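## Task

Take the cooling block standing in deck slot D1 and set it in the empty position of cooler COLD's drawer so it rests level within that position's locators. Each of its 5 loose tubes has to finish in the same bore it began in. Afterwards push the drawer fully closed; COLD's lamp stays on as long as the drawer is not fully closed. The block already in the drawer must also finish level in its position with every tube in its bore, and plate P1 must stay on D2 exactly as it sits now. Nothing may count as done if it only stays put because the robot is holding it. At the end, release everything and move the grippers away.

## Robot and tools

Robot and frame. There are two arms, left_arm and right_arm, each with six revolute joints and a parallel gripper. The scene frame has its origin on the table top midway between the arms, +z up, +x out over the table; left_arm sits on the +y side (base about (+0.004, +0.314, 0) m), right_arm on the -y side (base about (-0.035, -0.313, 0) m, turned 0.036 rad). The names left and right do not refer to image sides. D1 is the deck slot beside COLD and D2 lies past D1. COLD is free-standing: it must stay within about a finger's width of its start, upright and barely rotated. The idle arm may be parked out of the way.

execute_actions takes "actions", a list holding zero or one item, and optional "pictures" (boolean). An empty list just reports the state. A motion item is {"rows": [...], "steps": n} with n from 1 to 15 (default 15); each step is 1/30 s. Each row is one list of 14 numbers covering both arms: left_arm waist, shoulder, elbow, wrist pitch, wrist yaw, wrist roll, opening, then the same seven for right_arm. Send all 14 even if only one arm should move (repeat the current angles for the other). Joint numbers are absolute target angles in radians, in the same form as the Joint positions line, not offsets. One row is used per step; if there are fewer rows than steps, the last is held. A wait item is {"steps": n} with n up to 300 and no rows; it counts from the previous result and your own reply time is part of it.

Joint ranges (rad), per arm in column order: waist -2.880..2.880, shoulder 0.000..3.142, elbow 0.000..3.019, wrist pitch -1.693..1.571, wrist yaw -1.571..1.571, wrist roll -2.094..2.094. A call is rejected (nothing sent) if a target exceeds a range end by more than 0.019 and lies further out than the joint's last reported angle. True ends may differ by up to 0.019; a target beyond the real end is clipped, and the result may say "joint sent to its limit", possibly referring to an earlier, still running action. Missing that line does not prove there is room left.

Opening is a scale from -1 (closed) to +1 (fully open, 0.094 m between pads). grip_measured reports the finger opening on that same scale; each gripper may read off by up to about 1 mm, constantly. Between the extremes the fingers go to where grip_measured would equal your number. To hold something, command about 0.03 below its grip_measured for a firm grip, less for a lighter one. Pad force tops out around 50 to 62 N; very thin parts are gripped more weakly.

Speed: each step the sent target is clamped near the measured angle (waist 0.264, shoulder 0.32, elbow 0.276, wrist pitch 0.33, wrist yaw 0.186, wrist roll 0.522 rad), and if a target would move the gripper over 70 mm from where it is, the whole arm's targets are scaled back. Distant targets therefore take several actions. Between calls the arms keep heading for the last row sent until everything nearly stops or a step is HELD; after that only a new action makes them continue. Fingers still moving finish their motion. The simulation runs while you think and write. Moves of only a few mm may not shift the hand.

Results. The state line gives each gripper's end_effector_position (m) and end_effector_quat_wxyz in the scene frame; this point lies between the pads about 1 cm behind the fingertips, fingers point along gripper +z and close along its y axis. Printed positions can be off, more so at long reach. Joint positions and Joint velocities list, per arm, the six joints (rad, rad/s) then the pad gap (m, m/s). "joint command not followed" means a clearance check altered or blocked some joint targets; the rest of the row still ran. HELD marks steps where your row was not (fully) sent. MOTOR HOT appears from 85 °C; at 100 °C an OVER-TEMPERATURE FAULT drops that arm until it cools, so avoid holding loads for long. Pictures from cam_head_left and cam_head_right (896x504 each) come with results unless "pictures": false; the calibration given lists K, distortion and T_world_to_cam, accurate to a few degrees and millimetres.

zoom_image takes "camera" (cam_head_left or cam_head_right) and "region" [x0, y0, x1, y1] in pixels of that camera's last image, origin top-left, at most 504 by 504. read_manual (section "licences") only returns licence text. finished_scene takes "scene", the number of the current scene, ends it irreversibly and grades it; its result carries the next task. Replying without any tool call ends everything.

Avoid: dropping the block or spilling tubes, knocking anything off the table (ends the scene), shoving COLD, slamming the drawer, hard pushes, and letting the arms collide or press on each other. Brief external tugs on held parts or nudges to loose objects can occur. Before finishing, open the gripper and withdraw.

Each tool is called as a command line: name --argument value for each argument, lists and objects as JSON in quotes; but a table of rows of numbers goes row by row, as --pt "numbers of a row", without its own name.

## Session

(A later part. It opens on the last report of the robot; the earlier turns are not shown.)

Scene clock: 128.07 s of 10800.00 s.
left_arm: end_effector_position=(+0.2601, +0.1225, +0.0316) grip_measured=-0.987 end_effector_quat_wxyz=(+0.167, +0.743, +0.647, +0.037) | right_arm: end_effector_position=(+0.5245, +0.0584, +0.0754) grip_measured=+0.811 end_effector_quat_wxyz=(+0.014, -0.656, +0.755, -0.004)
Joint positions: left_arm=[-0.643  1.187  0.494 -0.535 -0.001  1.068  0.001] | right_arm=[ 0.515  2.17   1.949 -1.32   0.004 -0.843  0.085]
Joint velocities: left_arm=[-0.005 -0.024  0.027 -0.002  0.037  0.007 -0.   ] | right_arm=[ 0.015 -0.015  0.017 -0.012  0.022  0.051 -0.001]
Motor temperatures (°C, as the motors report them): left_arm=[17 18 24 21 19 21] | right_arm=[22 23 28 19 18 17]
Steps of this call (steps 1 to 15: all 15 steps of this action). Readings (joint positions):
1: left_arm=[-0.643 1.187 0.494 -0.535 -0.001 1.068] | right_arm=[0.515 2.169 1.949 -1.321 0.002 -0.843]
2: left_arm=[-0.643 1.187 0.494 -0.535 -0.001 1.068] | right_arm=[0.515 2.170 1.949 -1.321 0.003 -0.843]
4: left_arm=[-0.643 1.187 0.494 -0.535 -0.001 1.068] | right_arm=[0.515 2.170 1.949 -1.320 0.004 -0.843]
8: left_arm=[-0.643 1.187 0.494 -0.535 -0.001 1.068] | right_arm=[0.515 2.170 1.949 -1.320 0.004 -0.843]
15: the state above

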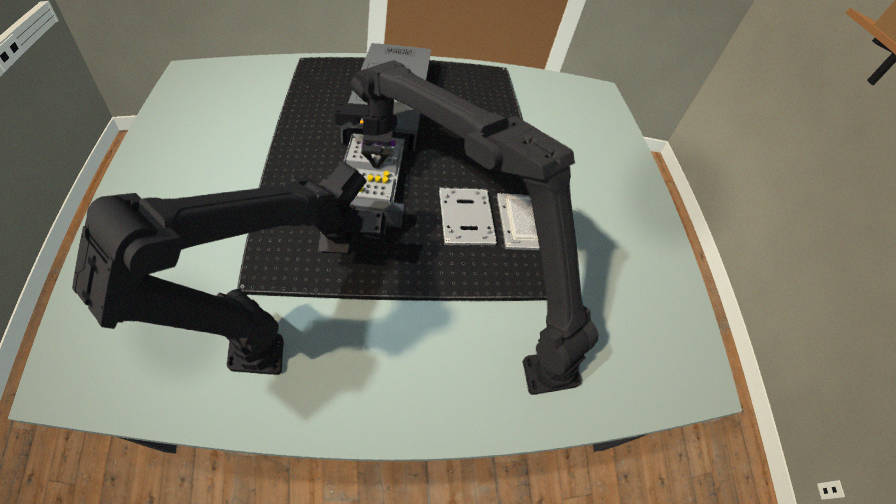

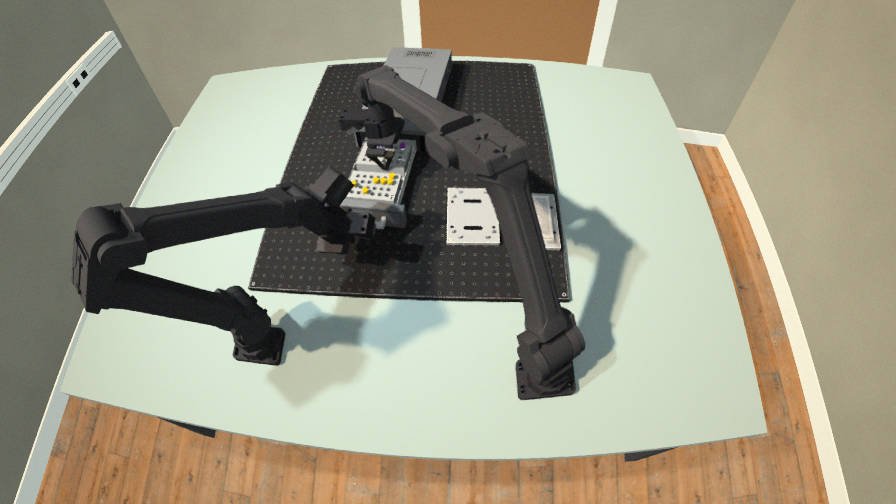

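The right end is on the rim; sliding it toward +y.

execute_actions --actions '[{"rows":[[-0.64,1.17,0.54,-0.52,0,1.08,-1,0.56,2.145,2,-1.31,0,-0.82,0.77]]}]' --pictures false

execute_actions --actions '[{"rows":[[-0.64,1.17,0.54,-0.52,0,1.08,-1,0.53,2.185,1.975,-1.32,0,-0.83,0.77]]}]'

zoom_image --camera "cam_head_right" --region '[335, 125, 425, 210]'

Scene clock: 130.50 s of 10800.00 s.
left_arm: end_effector_position=(+0.2601, +0.1225, +0.0316) grip_measured=-0.987 end_effector_quat_wxyz=(+0.167, +0.743, +0.647, +0.037) | right_arm: end_effector_position=(+0.5232, +0.0610, +0.0754) grip_measured=+0.811 end_effector_quat_wxyz=(+0.015, -0.655, +0.755, -0.008)
Joint positions: left_arm=[-0.643  1.187  0.494 -0.535 -0.001  1.068  0.001] | right_arm=[ 0.522  2.17   1.949 -1.319  0.013 -0.836  0.085]
Joint velocities: left_arm=[-0.005 -0.015  0.007 -0.007  0.007 -0.066 -0.   ] | right_arm=[-0.024 -0.005  0.002 -0.012 -0.022  0.066 -0.   ]
Motor temperatures (°C, as the motors report them): left_arm=[17 18 25 21 19 21] | right_arm=[22 23 28 19 18 17]
Steps of this call (steps 1 to 15: the robot went on to your last target; steps 16 to 58: nothing new was sent; steps 59 to 73: all 15 steps of this action). Readings (joint positions):
59: left_arm=[-0.643 1.187 0.494 -0.535 -0.001 1.068] | right_arm=[0.517 2.170 1.949 -1.320 0.005 -0.842]
60: left_arm=[-0.643 1.187 0.494 -0.535 -0.001 1.068] | right_arm=[0.518 2.170 1.949 -1.320 0.008 -0.841]
62: left_arm=[-0.643 1.187 0.494 -0.535 -0.001 1.068] | right_arm=[0.520 2.170 1.949 -1.319 0.010 -0.837]
66: left_arm=[-0.643 1.187 0.494 -0.535 -0.001 1.068] | right_arm=[0.522 2.170 1.949 -1.319 0.013 -0.836]
73: the state above

Scene clock: 131.00 s of 10800.00 s.
left_arm: end_effector_position=(+0.2601, +0.1225, +0.0316) grip_measured=-0.987 end_effector_quat_wxyz=(+0.167, +0.743, +0.647, +0.037) | right_arm: end_effector_position=(+0.5231, +0.0609, +0.0754) grip_measured=+0.811 end_effector_quat_wxyz=(+0.014, -0.655, +0.755, -0.008)
Joint positions: left_arm=[-0.643  1.187  0.494 -0.535 -0.001  1.068  0.001] | right_arm=[ 0.522  2.17   1.949 -1.32   0.013 -0.836  0.085]
Joint velocities: left_arm=[ 0.005  0.005 -0.017 -0.007  0.007 -0.066 -0.001] | right_arm=[-0.015 -0.005  0.007  0.002 -0.11   0.022  0.001]
Motor temperatures (°C, as the motors report them): left_arm=[17 18 25 21 19 21] | right_arm=[22 23 28 19 18 17]
Steps of this call (steps 1 to 15: all 15 steps of this action). Readings (joint positions):
1: left_arm=[-0.643 1.187 0.494 -0.535 -0.001 1.068] | right_arm=[0.522 2.170 1.949 -1.320 0.013 -0.836]
2: left_arm=[-0.643 1.187 0.494 -0.535 -0.001 1.068] | right_arm=[0.522 2.170 1.949 -1.320 0.013 -0.836]
4: left_arm=[-0.643 1.187 0.494 -0.535 -0.001 1.068] | right_arm=[0.522 2.170 1.949 -1.320 0.013 -0.836]
8: left_arm=[-0.643 1.187 0.494 -0.535 -0.001 1.068] | right_arm=[0.522 2.170 1.949 -1.320 0.013 -0.836]
15: the state above

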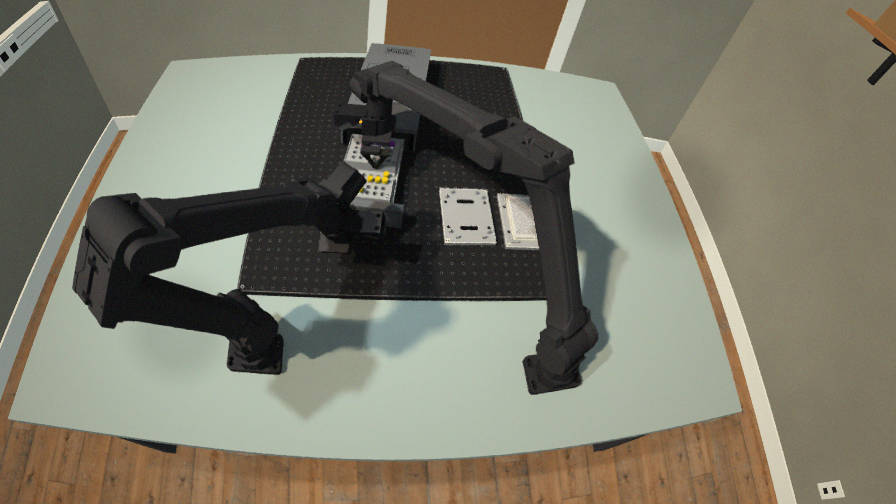

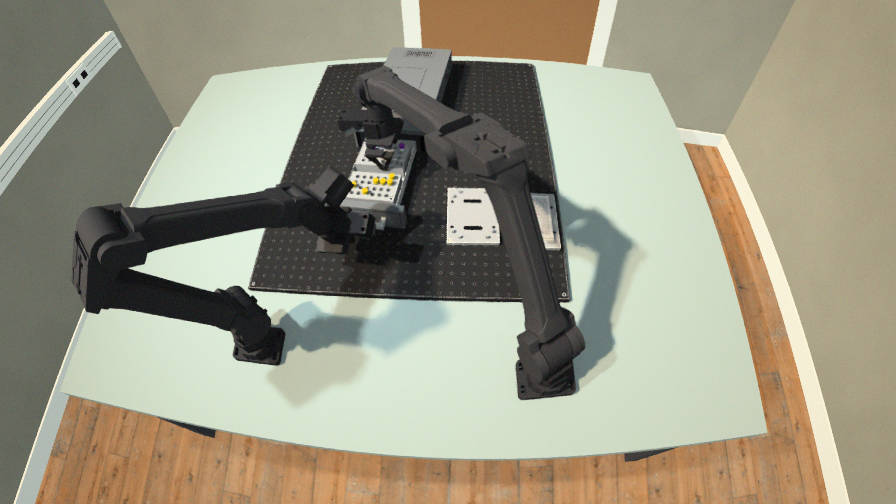

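Region (335, 125, 425, 210) of cam_head_right's 896x504 image, scaled by 5.600, with more detail than that image has.

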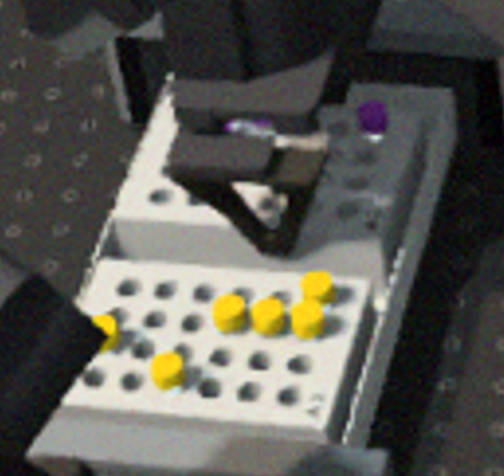

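execute_actions --actions '[{"rows":[[-0.64,1.17,0.54,-0.52,0,1.08,-1,0.522,2.17,1.975,-1.32,0.01,-0.83,0.84],[-0.64,1.17,0.54,-0.52,0,1.08,-1,0.522,2.17,1.975,-1.32,0.01,-0.83,0.93],[-0.64,1.17,0.54,-0.52,0,1.08,-1,0.522,2.1,1.975,-1.33,0.01,-0.83,0.93],[-0.64,1.17,0.54,-0.52,0,1.08,-1,0.522,2.02,1.975,-1.33,0.01,-0.83,0.93]]}]'

zoom_image --camera "cam_head_right" --region '[335, 125, 425, 210]'

zoom_image --camera "cam_head_left" --region '[330, 125, 420, 210]'

Scene clock: 133.03 s of 10800.00 s.
left_arm: end_effector_position=(+0.2601, +0.1225, +0.0316) grip_measured=-0.987 end_effector_quat_wxyz=(+0.167, +0.743, +0.647, +0.037) | right_arm: end_effector_position=(+0.5230, +0.0609, +0.1768) grip_measured=+0.927 end_effector_quat_wxyz=(+0.091, -0.652, +0.752, -0.017)
Joint positions: left_arm=[-0.643  1.187  0.494 -0.535 -0.001  1.068  0.001] | right_arm=[ 0.522  2.013  1.947 -1.32   0.012 -0.836  0.091]
Joint velocities: left_arm=[ 0.005 -0.005  0.012 -0.017 -0.007 -0.007  0.001] | right_arm=[-0.005 -0.21   0.002 -0.007 -0.051  0.051  0.   ]
Motor temperatures (°C, as the motors report them): left_arm=[17 18 25 21 19 21] | right_arm=[22 23 28 19 18 17]
Steps of this call (steps 1 to 15: the robot went on to your last target; steps 16 to 46: nothing new was sent; steps 47 to 61: all 15 steps of this action). Readings (joint positions):
47: left_arm=[-0.643 1.187 0.494 -0.535 -0.001 1.068] | right_arm=[0.522 2.170 1.949 -1.320 0.014 -0.836]
48: left_arm=[-0.643 1.187 0.494 -0.535 -0.001 1.068] | right_arm=[0.522 2.170 1.949 -1.320 0.014 -0.836]
50: left_arm=[-0.643 1.187 0.494 -0.535 -0.001 1.068] | right_arm=[0.522 2.162 1.948 -1.320 0.013 -0.836]
54: left_arm=[-0.643 1.187 0.494 -0.535 -0.001 1.068] | right_arm=[0.522 2.116 1.947 -1.320 0.013 -0.836]
61: the state above

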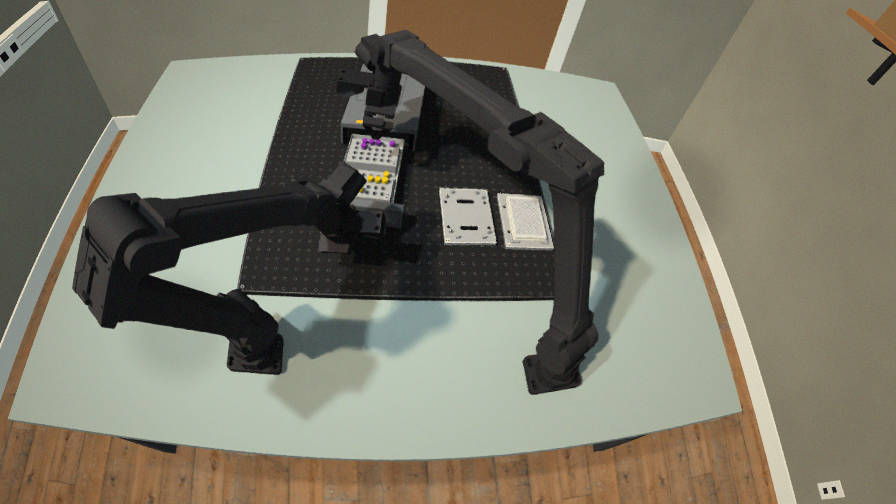

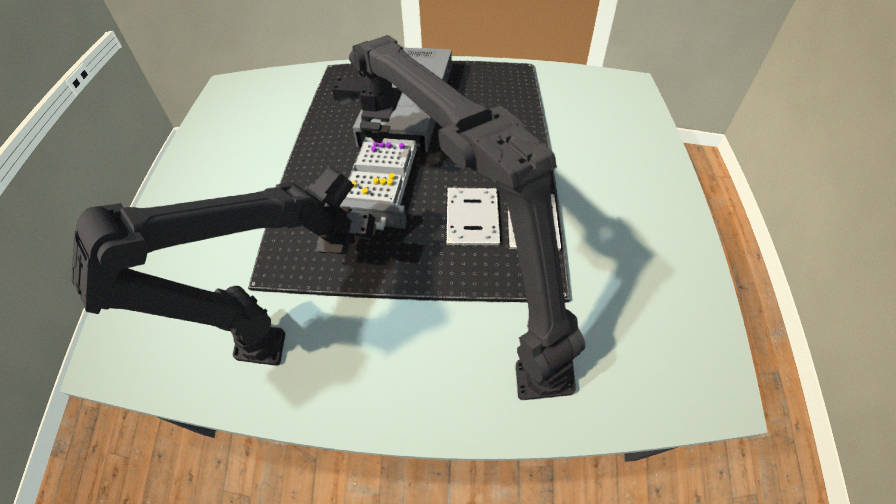

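Region (335, 125, 425, 210) of cam_head_right's 896x504 image, scaled by 5.600, with more detail than that image has.

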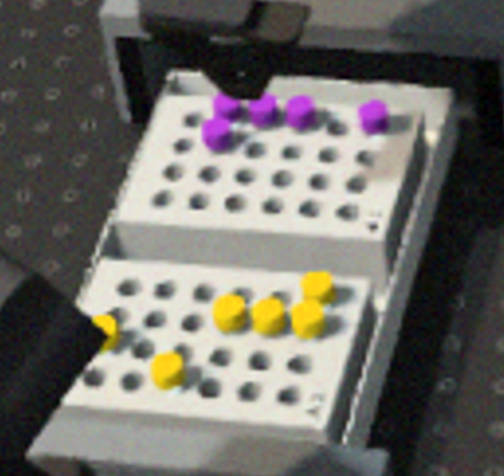

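Region (330, 125, 420, 210) of cam_head_left's 896x504 image, scaled by 5.600, with more detail than that image has.

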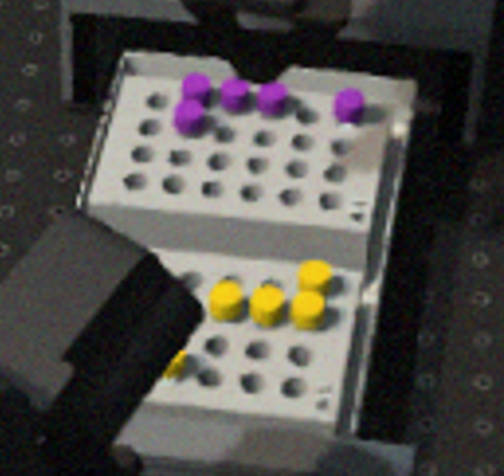

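execute_actions --actions '[{"rows":[[-0.635,1.19,0.575,-0.52,0,1.09,-1,0.48,1.98,1.95,-1.33,0,-0.83,1],[-0.625,1.21,0.595,-0.515,0,1.1,-1,0.44,1.95,1.93,-1.33,0,-0.83,1],[-0.615,1.23,0.615,-0.51,0,1.11,-1,0.4,1.92,1.91,-1.33,0,-0.83,1],[-0.603,1.25,0.633,-0.505,0,1.12,-1,0.36,1.89,1.89,-1.33,0,-0.83,1],[-0.592,1.27,0.652,-0.5,0,1.13,-1,0.32,1.86,1.87,-1.33,0,-0.83,1],[-0.58,1.29,0.67,-0.495,0,1.14,-1,0.28,1.83,1.85,-1.33,0,-0.83,1],[-0.57,1.314,0.694,-0.49,0,1.15,-1,0.24,1.8,1.83,-1.33,0,-0.83,1],[-0.56,1.338,0.718,-0.49,0,1.16,-1,0.2,1.77,1.81,-1.33,0,-0.83,1],[-0.55,1.362,0.742,-0.49,0,1.17,-1,0.16,1.74,1.79,-1.33,0,-0.83,1],[-0.54,1.386,0.766,-0.49,0,1.18,-1,0.12,1.71,1.77,-1.33,0,-0.83,1],[-0.53,1.41,0.79,-0.49,0,1.19,-1,0.08,1.7,1.75,-1.33,0,-0.83,1]]}]'

Scene clock: 136.17 s of 10800.00 s.
left_arm: end_effector_position=(+0.3636, +0.1019, +0.0472) grip_measured=-0.989 end_effector_quat_wxyz=(+0.180, +0.735, +0.651, +0.058) | right_arm: end_effector_position=(+0.5493, -0.1169, +0.2138) grip_measured=+1.000 end_effector_quat_wxyz=(+0.093, -0.546, +0.833, -0.024)
Joint positions: left_arm=[-0.534  1.411  0.733 -0.511  0.001  1.161  0.001] | right_arm=[ 0.252  1.84   1.782 -1.321 -0.    -0.836  0.094]
Joint velocities: left_arm=[ 0.103  0.073  0.295  0.164 -0.007  0.183 -0.   ] | right_arm=[-0.874 -0.454 -0.266 -0.012 -0.037 -0.007  0.   ]
Motor temperatures (°C, as the motors report them): left_arm=[17 18 25 21 19 21] | right_arm=[22 23 28 19 18 17]
Steps of this call (steps 1 to 15: the robot went on to your last target; steps 16 to 79: nothing new was sent; steps 80 to 94: all 15 steps of this action). Readings (joint positions):
80: left_arm=[-0.643 1.187 0.496 -0.535 -0.001 1.070] | right_arm=[0.520 2.008 1.947 -1.321 0.006 -0.836]
81: left_arm=[-0.643 1.188 0.501 -0.535 -0.001 1.073] | right_arm=[0.517 2.006 1.943 -1.321 0.002 -0.836]
83: left_arm=[-0.633 1.199 0.525 -0.535 -0.000 1.085] | right_arm=[0.502 1.990 1.919 -1.321 -0.000 -0.836]
87: left_arm=[-0.594 1.271 0.595 -0.535 0.008 1.113] | right_arm=[0.436 1.946 1.868 -1.321 -0.000 -0.836]
94: the state above

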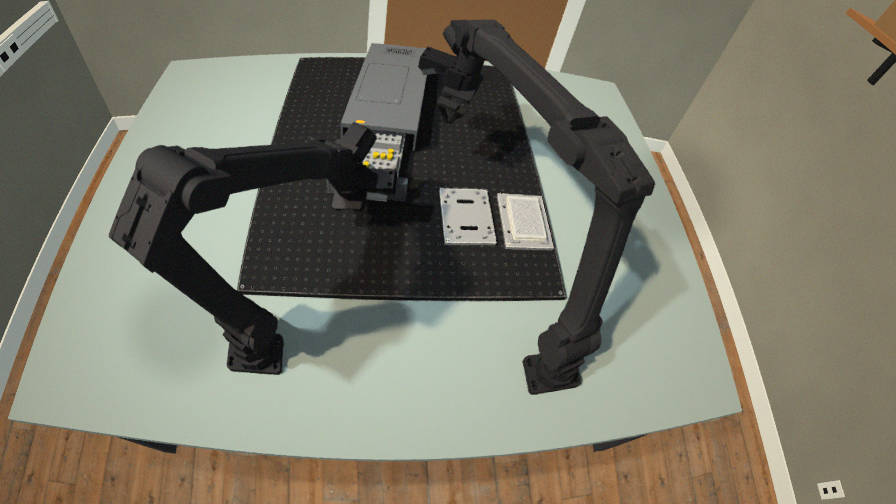

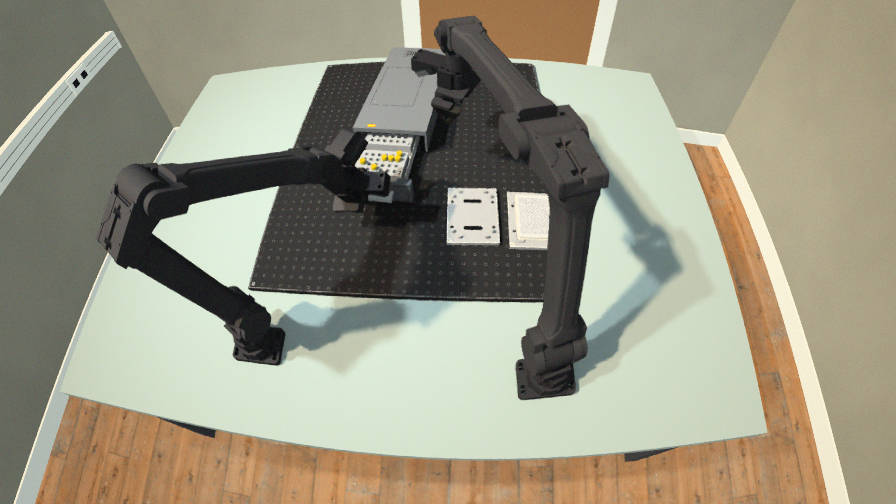

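execute_actions --actions '[{"rows":[[-0.52,1.454,0.805,-0.5,0,1.2,-1,0.08,1.7,1.75,-1.33,0,-0.83,1],[-0.512,1.478,0.83,-0.5,0,1.21,-1,0.08,1.7,1.75,-1.33,0,-0.83,1],[-0.504,1.502,0.855,-0.5,0,1.22,-1,0.08,1.7,1.75,-1.33,0,-0.83,1],[-0.496,1.526,0.88,-0.5,0,1.23,-1,0.08,1.7,1.75,-1.33,0,-0.83,1],[-0.489,1.55,0.907,-0.5,0,1.24,-1,0.08,1.7,1.75,-1.33,0,-0.83,1],[-0.482,1.572,0.935,-0.505,0,1.25,-1,0.08,1.7,1.75,-1.33,0,-0.83,1],[-0.475,1.594,0.962,-0.51,0,1.25,-1,0.08,1.7,1.75,-1.33,0,-0.83,1],[-0.468,1.616,0.99,-0.515,0,1.26,-1,0.08,1.7,1.75,-1.33,0,-0.83,1],[-0.462,1.636,1.017,-0.52,0,1.27,-1,0.08,1.7,1.75,-1.33,0,-0.83,1],[-0.456,1.656,1.045,-0.525,0,1.27,-1,0.08,1.7,1.75,-1.33,0,-0.83,1],[-0.452,1.672,1.068,-0.53,0,1.28,-1,0.08,1.7,1.75,-1.33,0,-0.83,1],[-0.448,1.688,1.09,-0.535,0,1.28,-1,0.08,1.7,1.75,-1.33,0,-0.83,1],[-0.444,1.704,1.11,-0.54,0,1.28,-1,0.08,1.7,1.75,-1.33,0,-0.83,1],[-0.44,1.72,1.13,-0.545,0,1.28,-1,0.08,1.7,1.75,-1.33,0,-0.83,1]]}]' --pictures false

execute_actions --actions '[{"steps":10}]'

Scene clock: 140.00 s of 10800.00 s.
left_arm: end_effector_position=(+0.4878, +0.0810, +0.0478) grip_measured=-0.989 end_effector_quat_wxyz=(+0.185, +0.737, +0.645, +0.078) | right_arm: end_effector_position=(+0.5487, -0.2297, +0.2837) grip_measured=+1.000 end_effector_quat_wxyz=(+0.142, -0.464, +0.873, -0.052)
Joint positions: left_arm=[-0.45   1.683  1.052 -0.535  0.003  1.255  0.001] | right_arm=[ 0.071  1.691  1.744 -1.321  0.002 -0.836  0.094]
Joint velocities: left_arm=[ 0.054  0.23   0.325 -0.032 -0.125  0.095  0.001] | right_arm=[ 0.005 -0.015 -0.002 -0.002 -0.022 -0.007  0.   ]
Motor temperatures (°C, as the motors report them): left_arm=[17 18 25 21 19 21] | right_arm=[22 23 27 19 18 17]
Steps of this call (steps 1 to 45: the robot went on to your last target; steps 46 to 100: nothing new was sent; steps 101 to 115: all 15 steps of this action). Readings (joint positions):
101: left_arm=[-0.531 1.412 0.750 -0.503 0.001 1.180] | right_arm=[0.071 1.691 1.744 -1.321 0.002 -0.836]
102: left_arm=[-0.530 1.417 0.753 -0.503 0.001 1.183] | right_arm=[0.071 1.691 1.744 -1.321 0.002 -0.836]
104: left_arm=[-0.523 1.445 0.774 -0.503 0.001 1.194] | right_arm=[0.071 1.691 1.744 -1.321 0.002 -0.836]
108: left_arm=[-0.492 1.552 0.880 -0.503 0.001 1.221] | right_arm=[0.071 1.691 1.744 -1.321 0.002 -0.836]
115: the state above

Scene clock: 140.33 s of 10800.00 s.
left_arm: end_effector_position=(+0.4976, +0.0791, +0.0494) grip_measured=-0.989 end_effector_quat_wxyz=(+0.188, +0.738, +0.643, +0.081) | right_arm: end_effector_position=(+0.5487, -0.2297, +0.2837) grip_measured=+1.000 end_effector_quat_wxyz=(+0.142, -0.464, +0.873, -0.052)
Joint positions: left_arm=[-0.445  1.699  1.076 -0.535  0.002  1.266  0.001] | right_arm=[ 0.071  1.691  1.744 -1.321  0.002 -0.836  0.094]
Joint velocities: left_arm=[ 0.005 -0.015 -0.002 -0.002 -0.007 -0.022 -0.001] | right_arm=[ 0.015  0.015  0.002 -0.002 -0.037 -0.037  0.   ]
Motor temperatures (°C, as the motors report them): left_arm=[17 18 25 21 19 21] | right_arm=[22 23 27 19 18 17]
Steps of this call (steps 1 to 10: the robot went on to your last target). Readings (joint positions):
1: left_arm=[-0.448 1.690 1.062 -0.535 0.002 1.258] | right_arm=[0.071 1.691 1.744 -1.321 0.002 -0.836]
2: left_arm=[-0.447 1.695 1.069 -0.535 0.002 1.260] | right_arm=[0.071 1.691 1.744 -1.321 0.002 -0.836]
4: left_arm=[-0.445 1.699 1.075 -0.535 0.002 1.263] | right_arm=[0.071 1.691 1.744 -1.321 0.002 -0.836]
8: left_arm=[-0.445 1.699 1.076 -0.535 0.002 1.266] | right_arm=[0.071 1.691 1.744 -1.321 0.002 -0.836]
10: the state above

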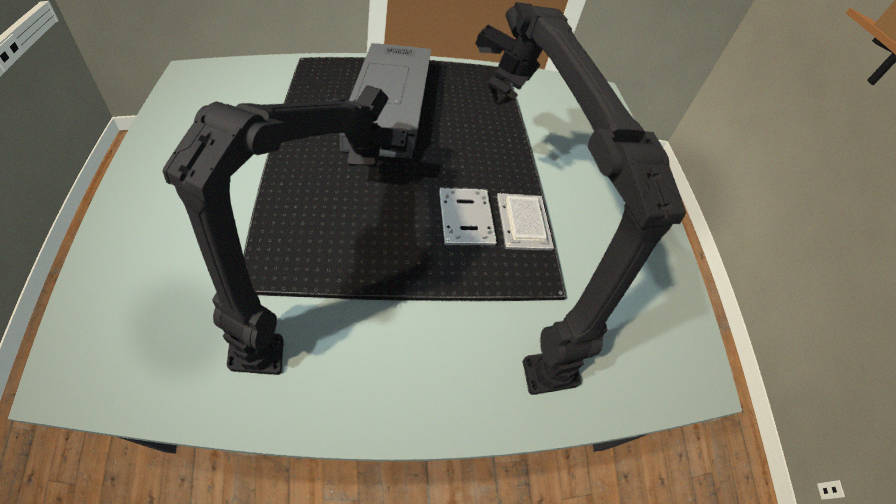

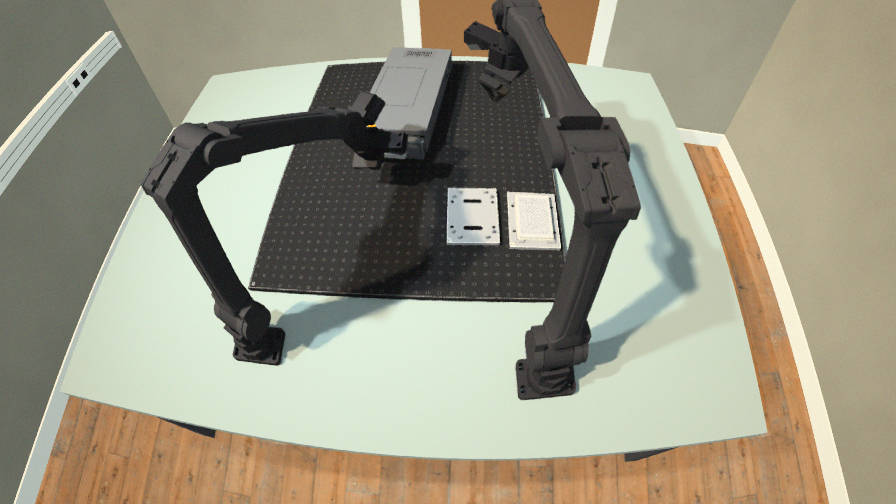

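execute_actions --actions '[{"rows":[[-0.435,1.74,1.145,-0.53,0,1.28,-1,0.08,1.7,1.75,-1.33,0,-0.83,1],[-0.43,1.75,1.155,-0.525,0,1.28,-1,0.08,1.7,1.75,-1.33,0,-0.83,1],[-0.43,1.755,1.165,-0.52,0,1.28,-1,0.08,1.7,1.75,-1.33,0,-0.83,1],[-0.425,1.765,1.18,-0.52,0,1.28,-1,0.08,1.7,1.75,-1.33,0,-0.83,1]]}]'

Scene clock: 142.33 s of 10800.00 s.
left_arm: end_effector_position=(+0.5172, +0.0781, +0.0486) grip_measured=-0.989 end_effector_quat_wxyz=(+0.192, +0.734, +0.646, +0.085) | right_arm: end_effector_position=(+0.5487, -0.2297, +0.2837) grip_measured=+1.000 end_effector_quat_wxyz=(+0.142, -0.464, +0.873, -0.052)
Joint positions: left_arm=[-0.432  1.737  1.124 -0.535  0.002  1.268  0.001] | right_arm=[ 0.071  1.691  1.744 -1.321  0.002 -0.836  0.094]
Joint velocities: left_arm=[-0.005 -0.015  0.002  0.002 -0.066 -0.066 -0.001] | right_arm=[-0.005  0.005 -0.007 -0.017 -0.022 -0.022  0.   ]
Motor temperatures (°C, as the motors report them): left_arm=[17 18 25 21 19 21] | right_arm=[22 23 27 19 18 17]
Steps of this call (steps 1 to 30: the robot went on to your last target; steps 31 to 45: nothing new was sent; steps 46 to 60: all 15 steps of this action). Readings (joint positions):
46: left_arm=[-0.445 1.700 1.077 -0.535 0.002 1.268] | right_arm=[0.071 1.691 1.744 -1.321 0.002 -0.836]
47: left_arm=[-0.445 1.702 1.081 -0.535 0.002 1.268] | right_arm=[0.071 1.691 1.744 -1.321 0.002 -0.836]
49: left_arm=[-0.442 1.714 1.096 -0.535 0.002 1.268] | right_arm=[0.071 1.691 1.744 -1.321 0.002 -0.836]
53: left_arm=[-0.434 1.736 1.124 -0.535 0.003 1.268] | right_arm=[0.071 1.691 1.744 -1.321 0.002 -0.836]
60: the state above

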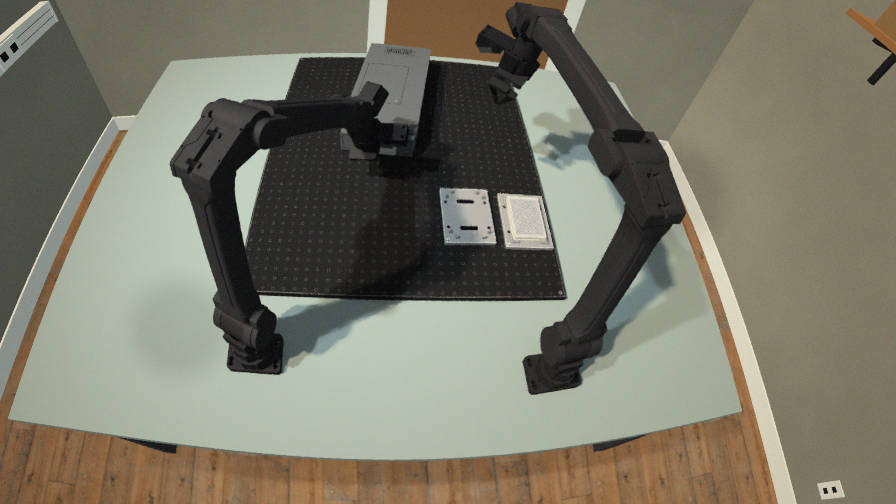

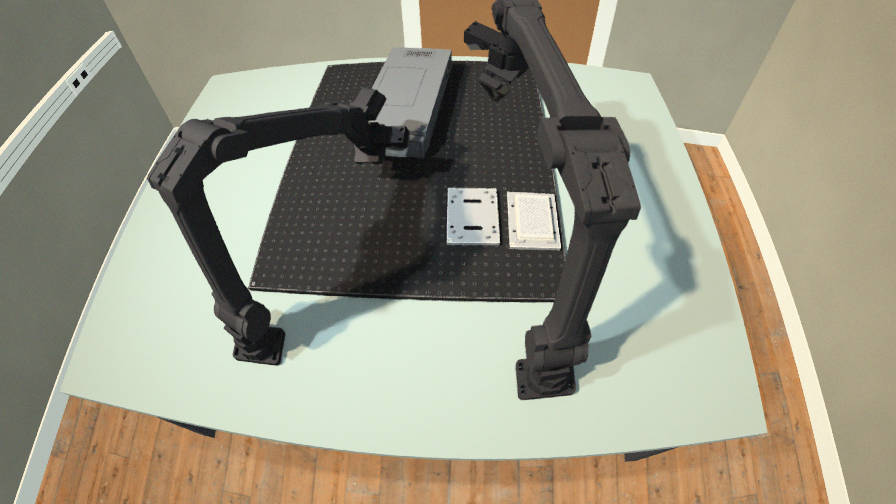

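execute_actions --actions '[{"rows":[[-0.425,1.775,1.195,-0.5,0,1.28,-1,0.08,1.7,1.75,-1.33,0,-0.83,1]],"steps":10}]' --pictures false

execute_actions --actions '[{"rows":[[-0.42,1.69,1.09,-0.56,0,1.28,-1,0.08,1.7,1.75,-1.33,0,-0.83,1],[-0.41,1.65,1.05,-0.57,0,1.28,-1,0.08,1.7,1.75,-1.33,0,-0.83,1],[-0.4,1.6,1.01,-0.58,0,1.28,-1,0.08,1.7,1.75,-1.33,0,-0.83,1],[-0.37,1.54,0.96,-0.58,0,1.28,-1,0.08,1.7,1.75,-1.33,0,-0.83,1],[-0.3,1.35,0.8,-0.6,0,1.28,-1,0.08,1.7,1.75,-1.33,0,-0.83,1]]}]'

Scene clock: 145.43 s of 10800.00 s.
left_arm: end_effector_position=(+0.5237, +0.0752, +0.0500) grip_measured=-0.989 end_effector_quat_wxyz=(+0.199, +0.733, +0.645, +0.088) | right_arm: end_effector_position=(+0.5487, -0.2297, +0.2837) grip_measured=+1.000 end_effector_quat_wxyz=(+0.142, -0.464, +0.873, -0.052)
Joint positions: left_arm=[-0.432  1.745  1.134 -0.52   0.002  1.268  0.001] | right_arm=[ 0.071  1.691  1.744 -1.321  0.002 -0.836  0.094]
Joint velocities: left_arm=[-0.015  0.005  0.002  0.002 -0.037 -0.066 -0.001] | right_arm=[ 0.005 -0.015 -0.007  0.002 -0.007  0.022  0.   ]
Motor temperatures (°C, as the motors report them): left_arm=[17 18 26 21 19 21] | right_arm=[22 23 27 19 18 17]
Steps of this call (steps 1 to 15: the robot went on to your last target; steps 16 to 83: nothing new was sent; steps 84 to 93: all 10 steps of this action). Readings (joint positions):
84: left_arm=[-0.432 1.737 1.125 -0.532 0.002 1.268] | right_arm=[0.071 1.691 1.744 -1.321 0.002 -0.836]
85: left_arm=[-0.432 1.739 1.127 -0.528 0.002 1.268] | right_arm=[0.071 1.691 1.744 -1.321 0.002 -0.836]
87: left_arm=[-0.432 1.742 1.130 -0.525 0.002 1.268] | right_arm=[0.071 1.691 1.744 -1.321 0.002 -0.836]
91: left_arm=[-0.432 1.745 1.134 -0.520 0.002 1.268] | right_arm=[0.071 1.691 1.744 -1.321 0.002 -0.836]
93: the state above

Scene clock: 145.93 s of 10800.00 s.
left_arm: end_effector_position=(+0.4191, +0.1924, +0.1065) grip_measured=-0.989 end_effector_quat_wxyz=(+0.201, +0.682, +0.694, +0.109) | right_arm: end_effector_position=(+0.5487, -0.2297, +0.2837) grip_measured=+1.000 end_effector_quat_wxyz=(+0.142, -0.464, +0.873, -0.052)
Joint positions: left_arm=[-0.287  1.311  0.799 -0.597 -0.001  1.27   0.001] | right_arm=[ 0.071  1.691  1.744 -1.321  0.002 -0.836  0.094]
Joint velocities: left_arm=[-0.083  0.024 -0.007 -0.002  0.022  0.022  0.   ] | right_arm=[-0.015 -0.005 -0.012  0.002  0.022  0.051  0.   ]
Motor temperatures (°C, as the motors report them): left_arm=[17 18 26 21 19 21] | right_arm=[22 23 27 19 18 17]
Steps of this call (steps 1 to 15: all 15 steps of this action). Readings (joint positions):
1: left_arm=[-0.432 1.743 1.130 -0.524 0.002 1.268] | right_arm=[0.071 1.691 1.744 -1.321 0.002 -0.836]
2: left_arm=[-0.431 1.734 1.117 -0.530 0.002 1.268] | right_arm=[0.071 1.691 1.744 -1.321 0.002 -0.836]
4: left_arm=[-0.422 1.685 1.054 -0.544 0.002 1.268] | right_arm=[0.071 1.691 1.744 -1.321 0.002 -0.836]
8: left_arm=[-0.355 1.495 0.866 -0.573 0.002 1.269] | right_arm=[0.071 1.691 1.744 -1.321 0.002 -0.836]
15: the state above

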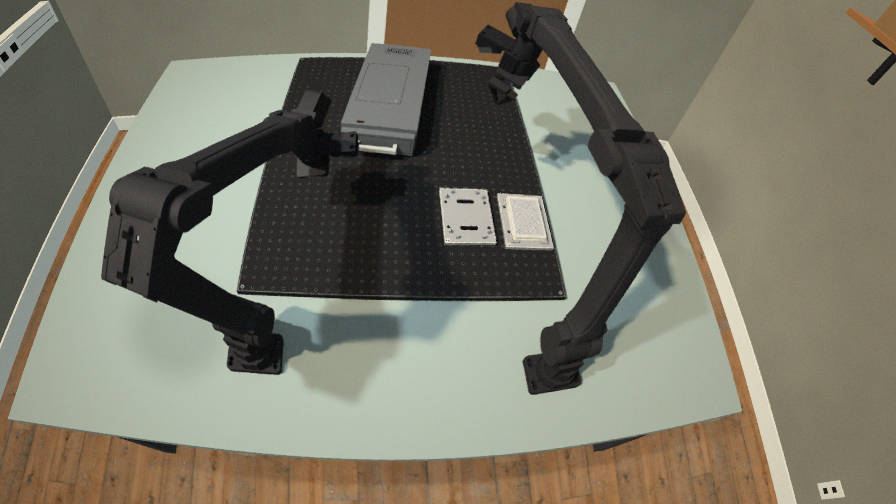

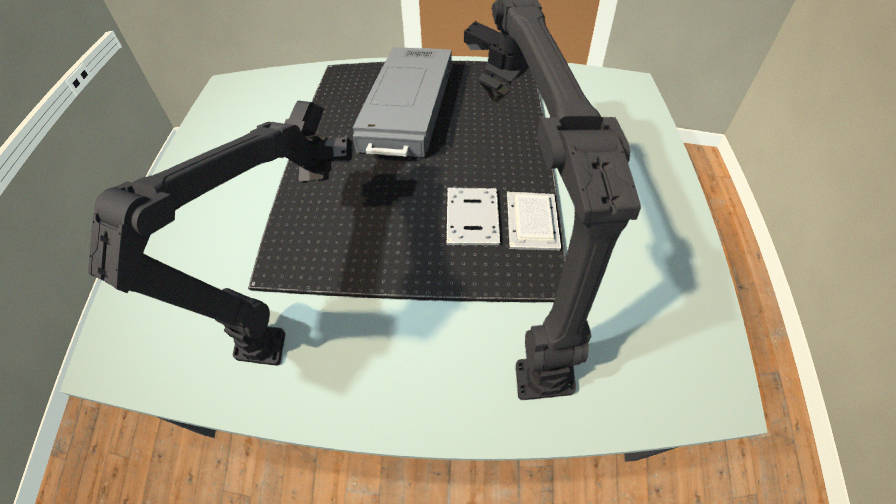

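finished_scene --scene 1

The scene is finished: the task was done.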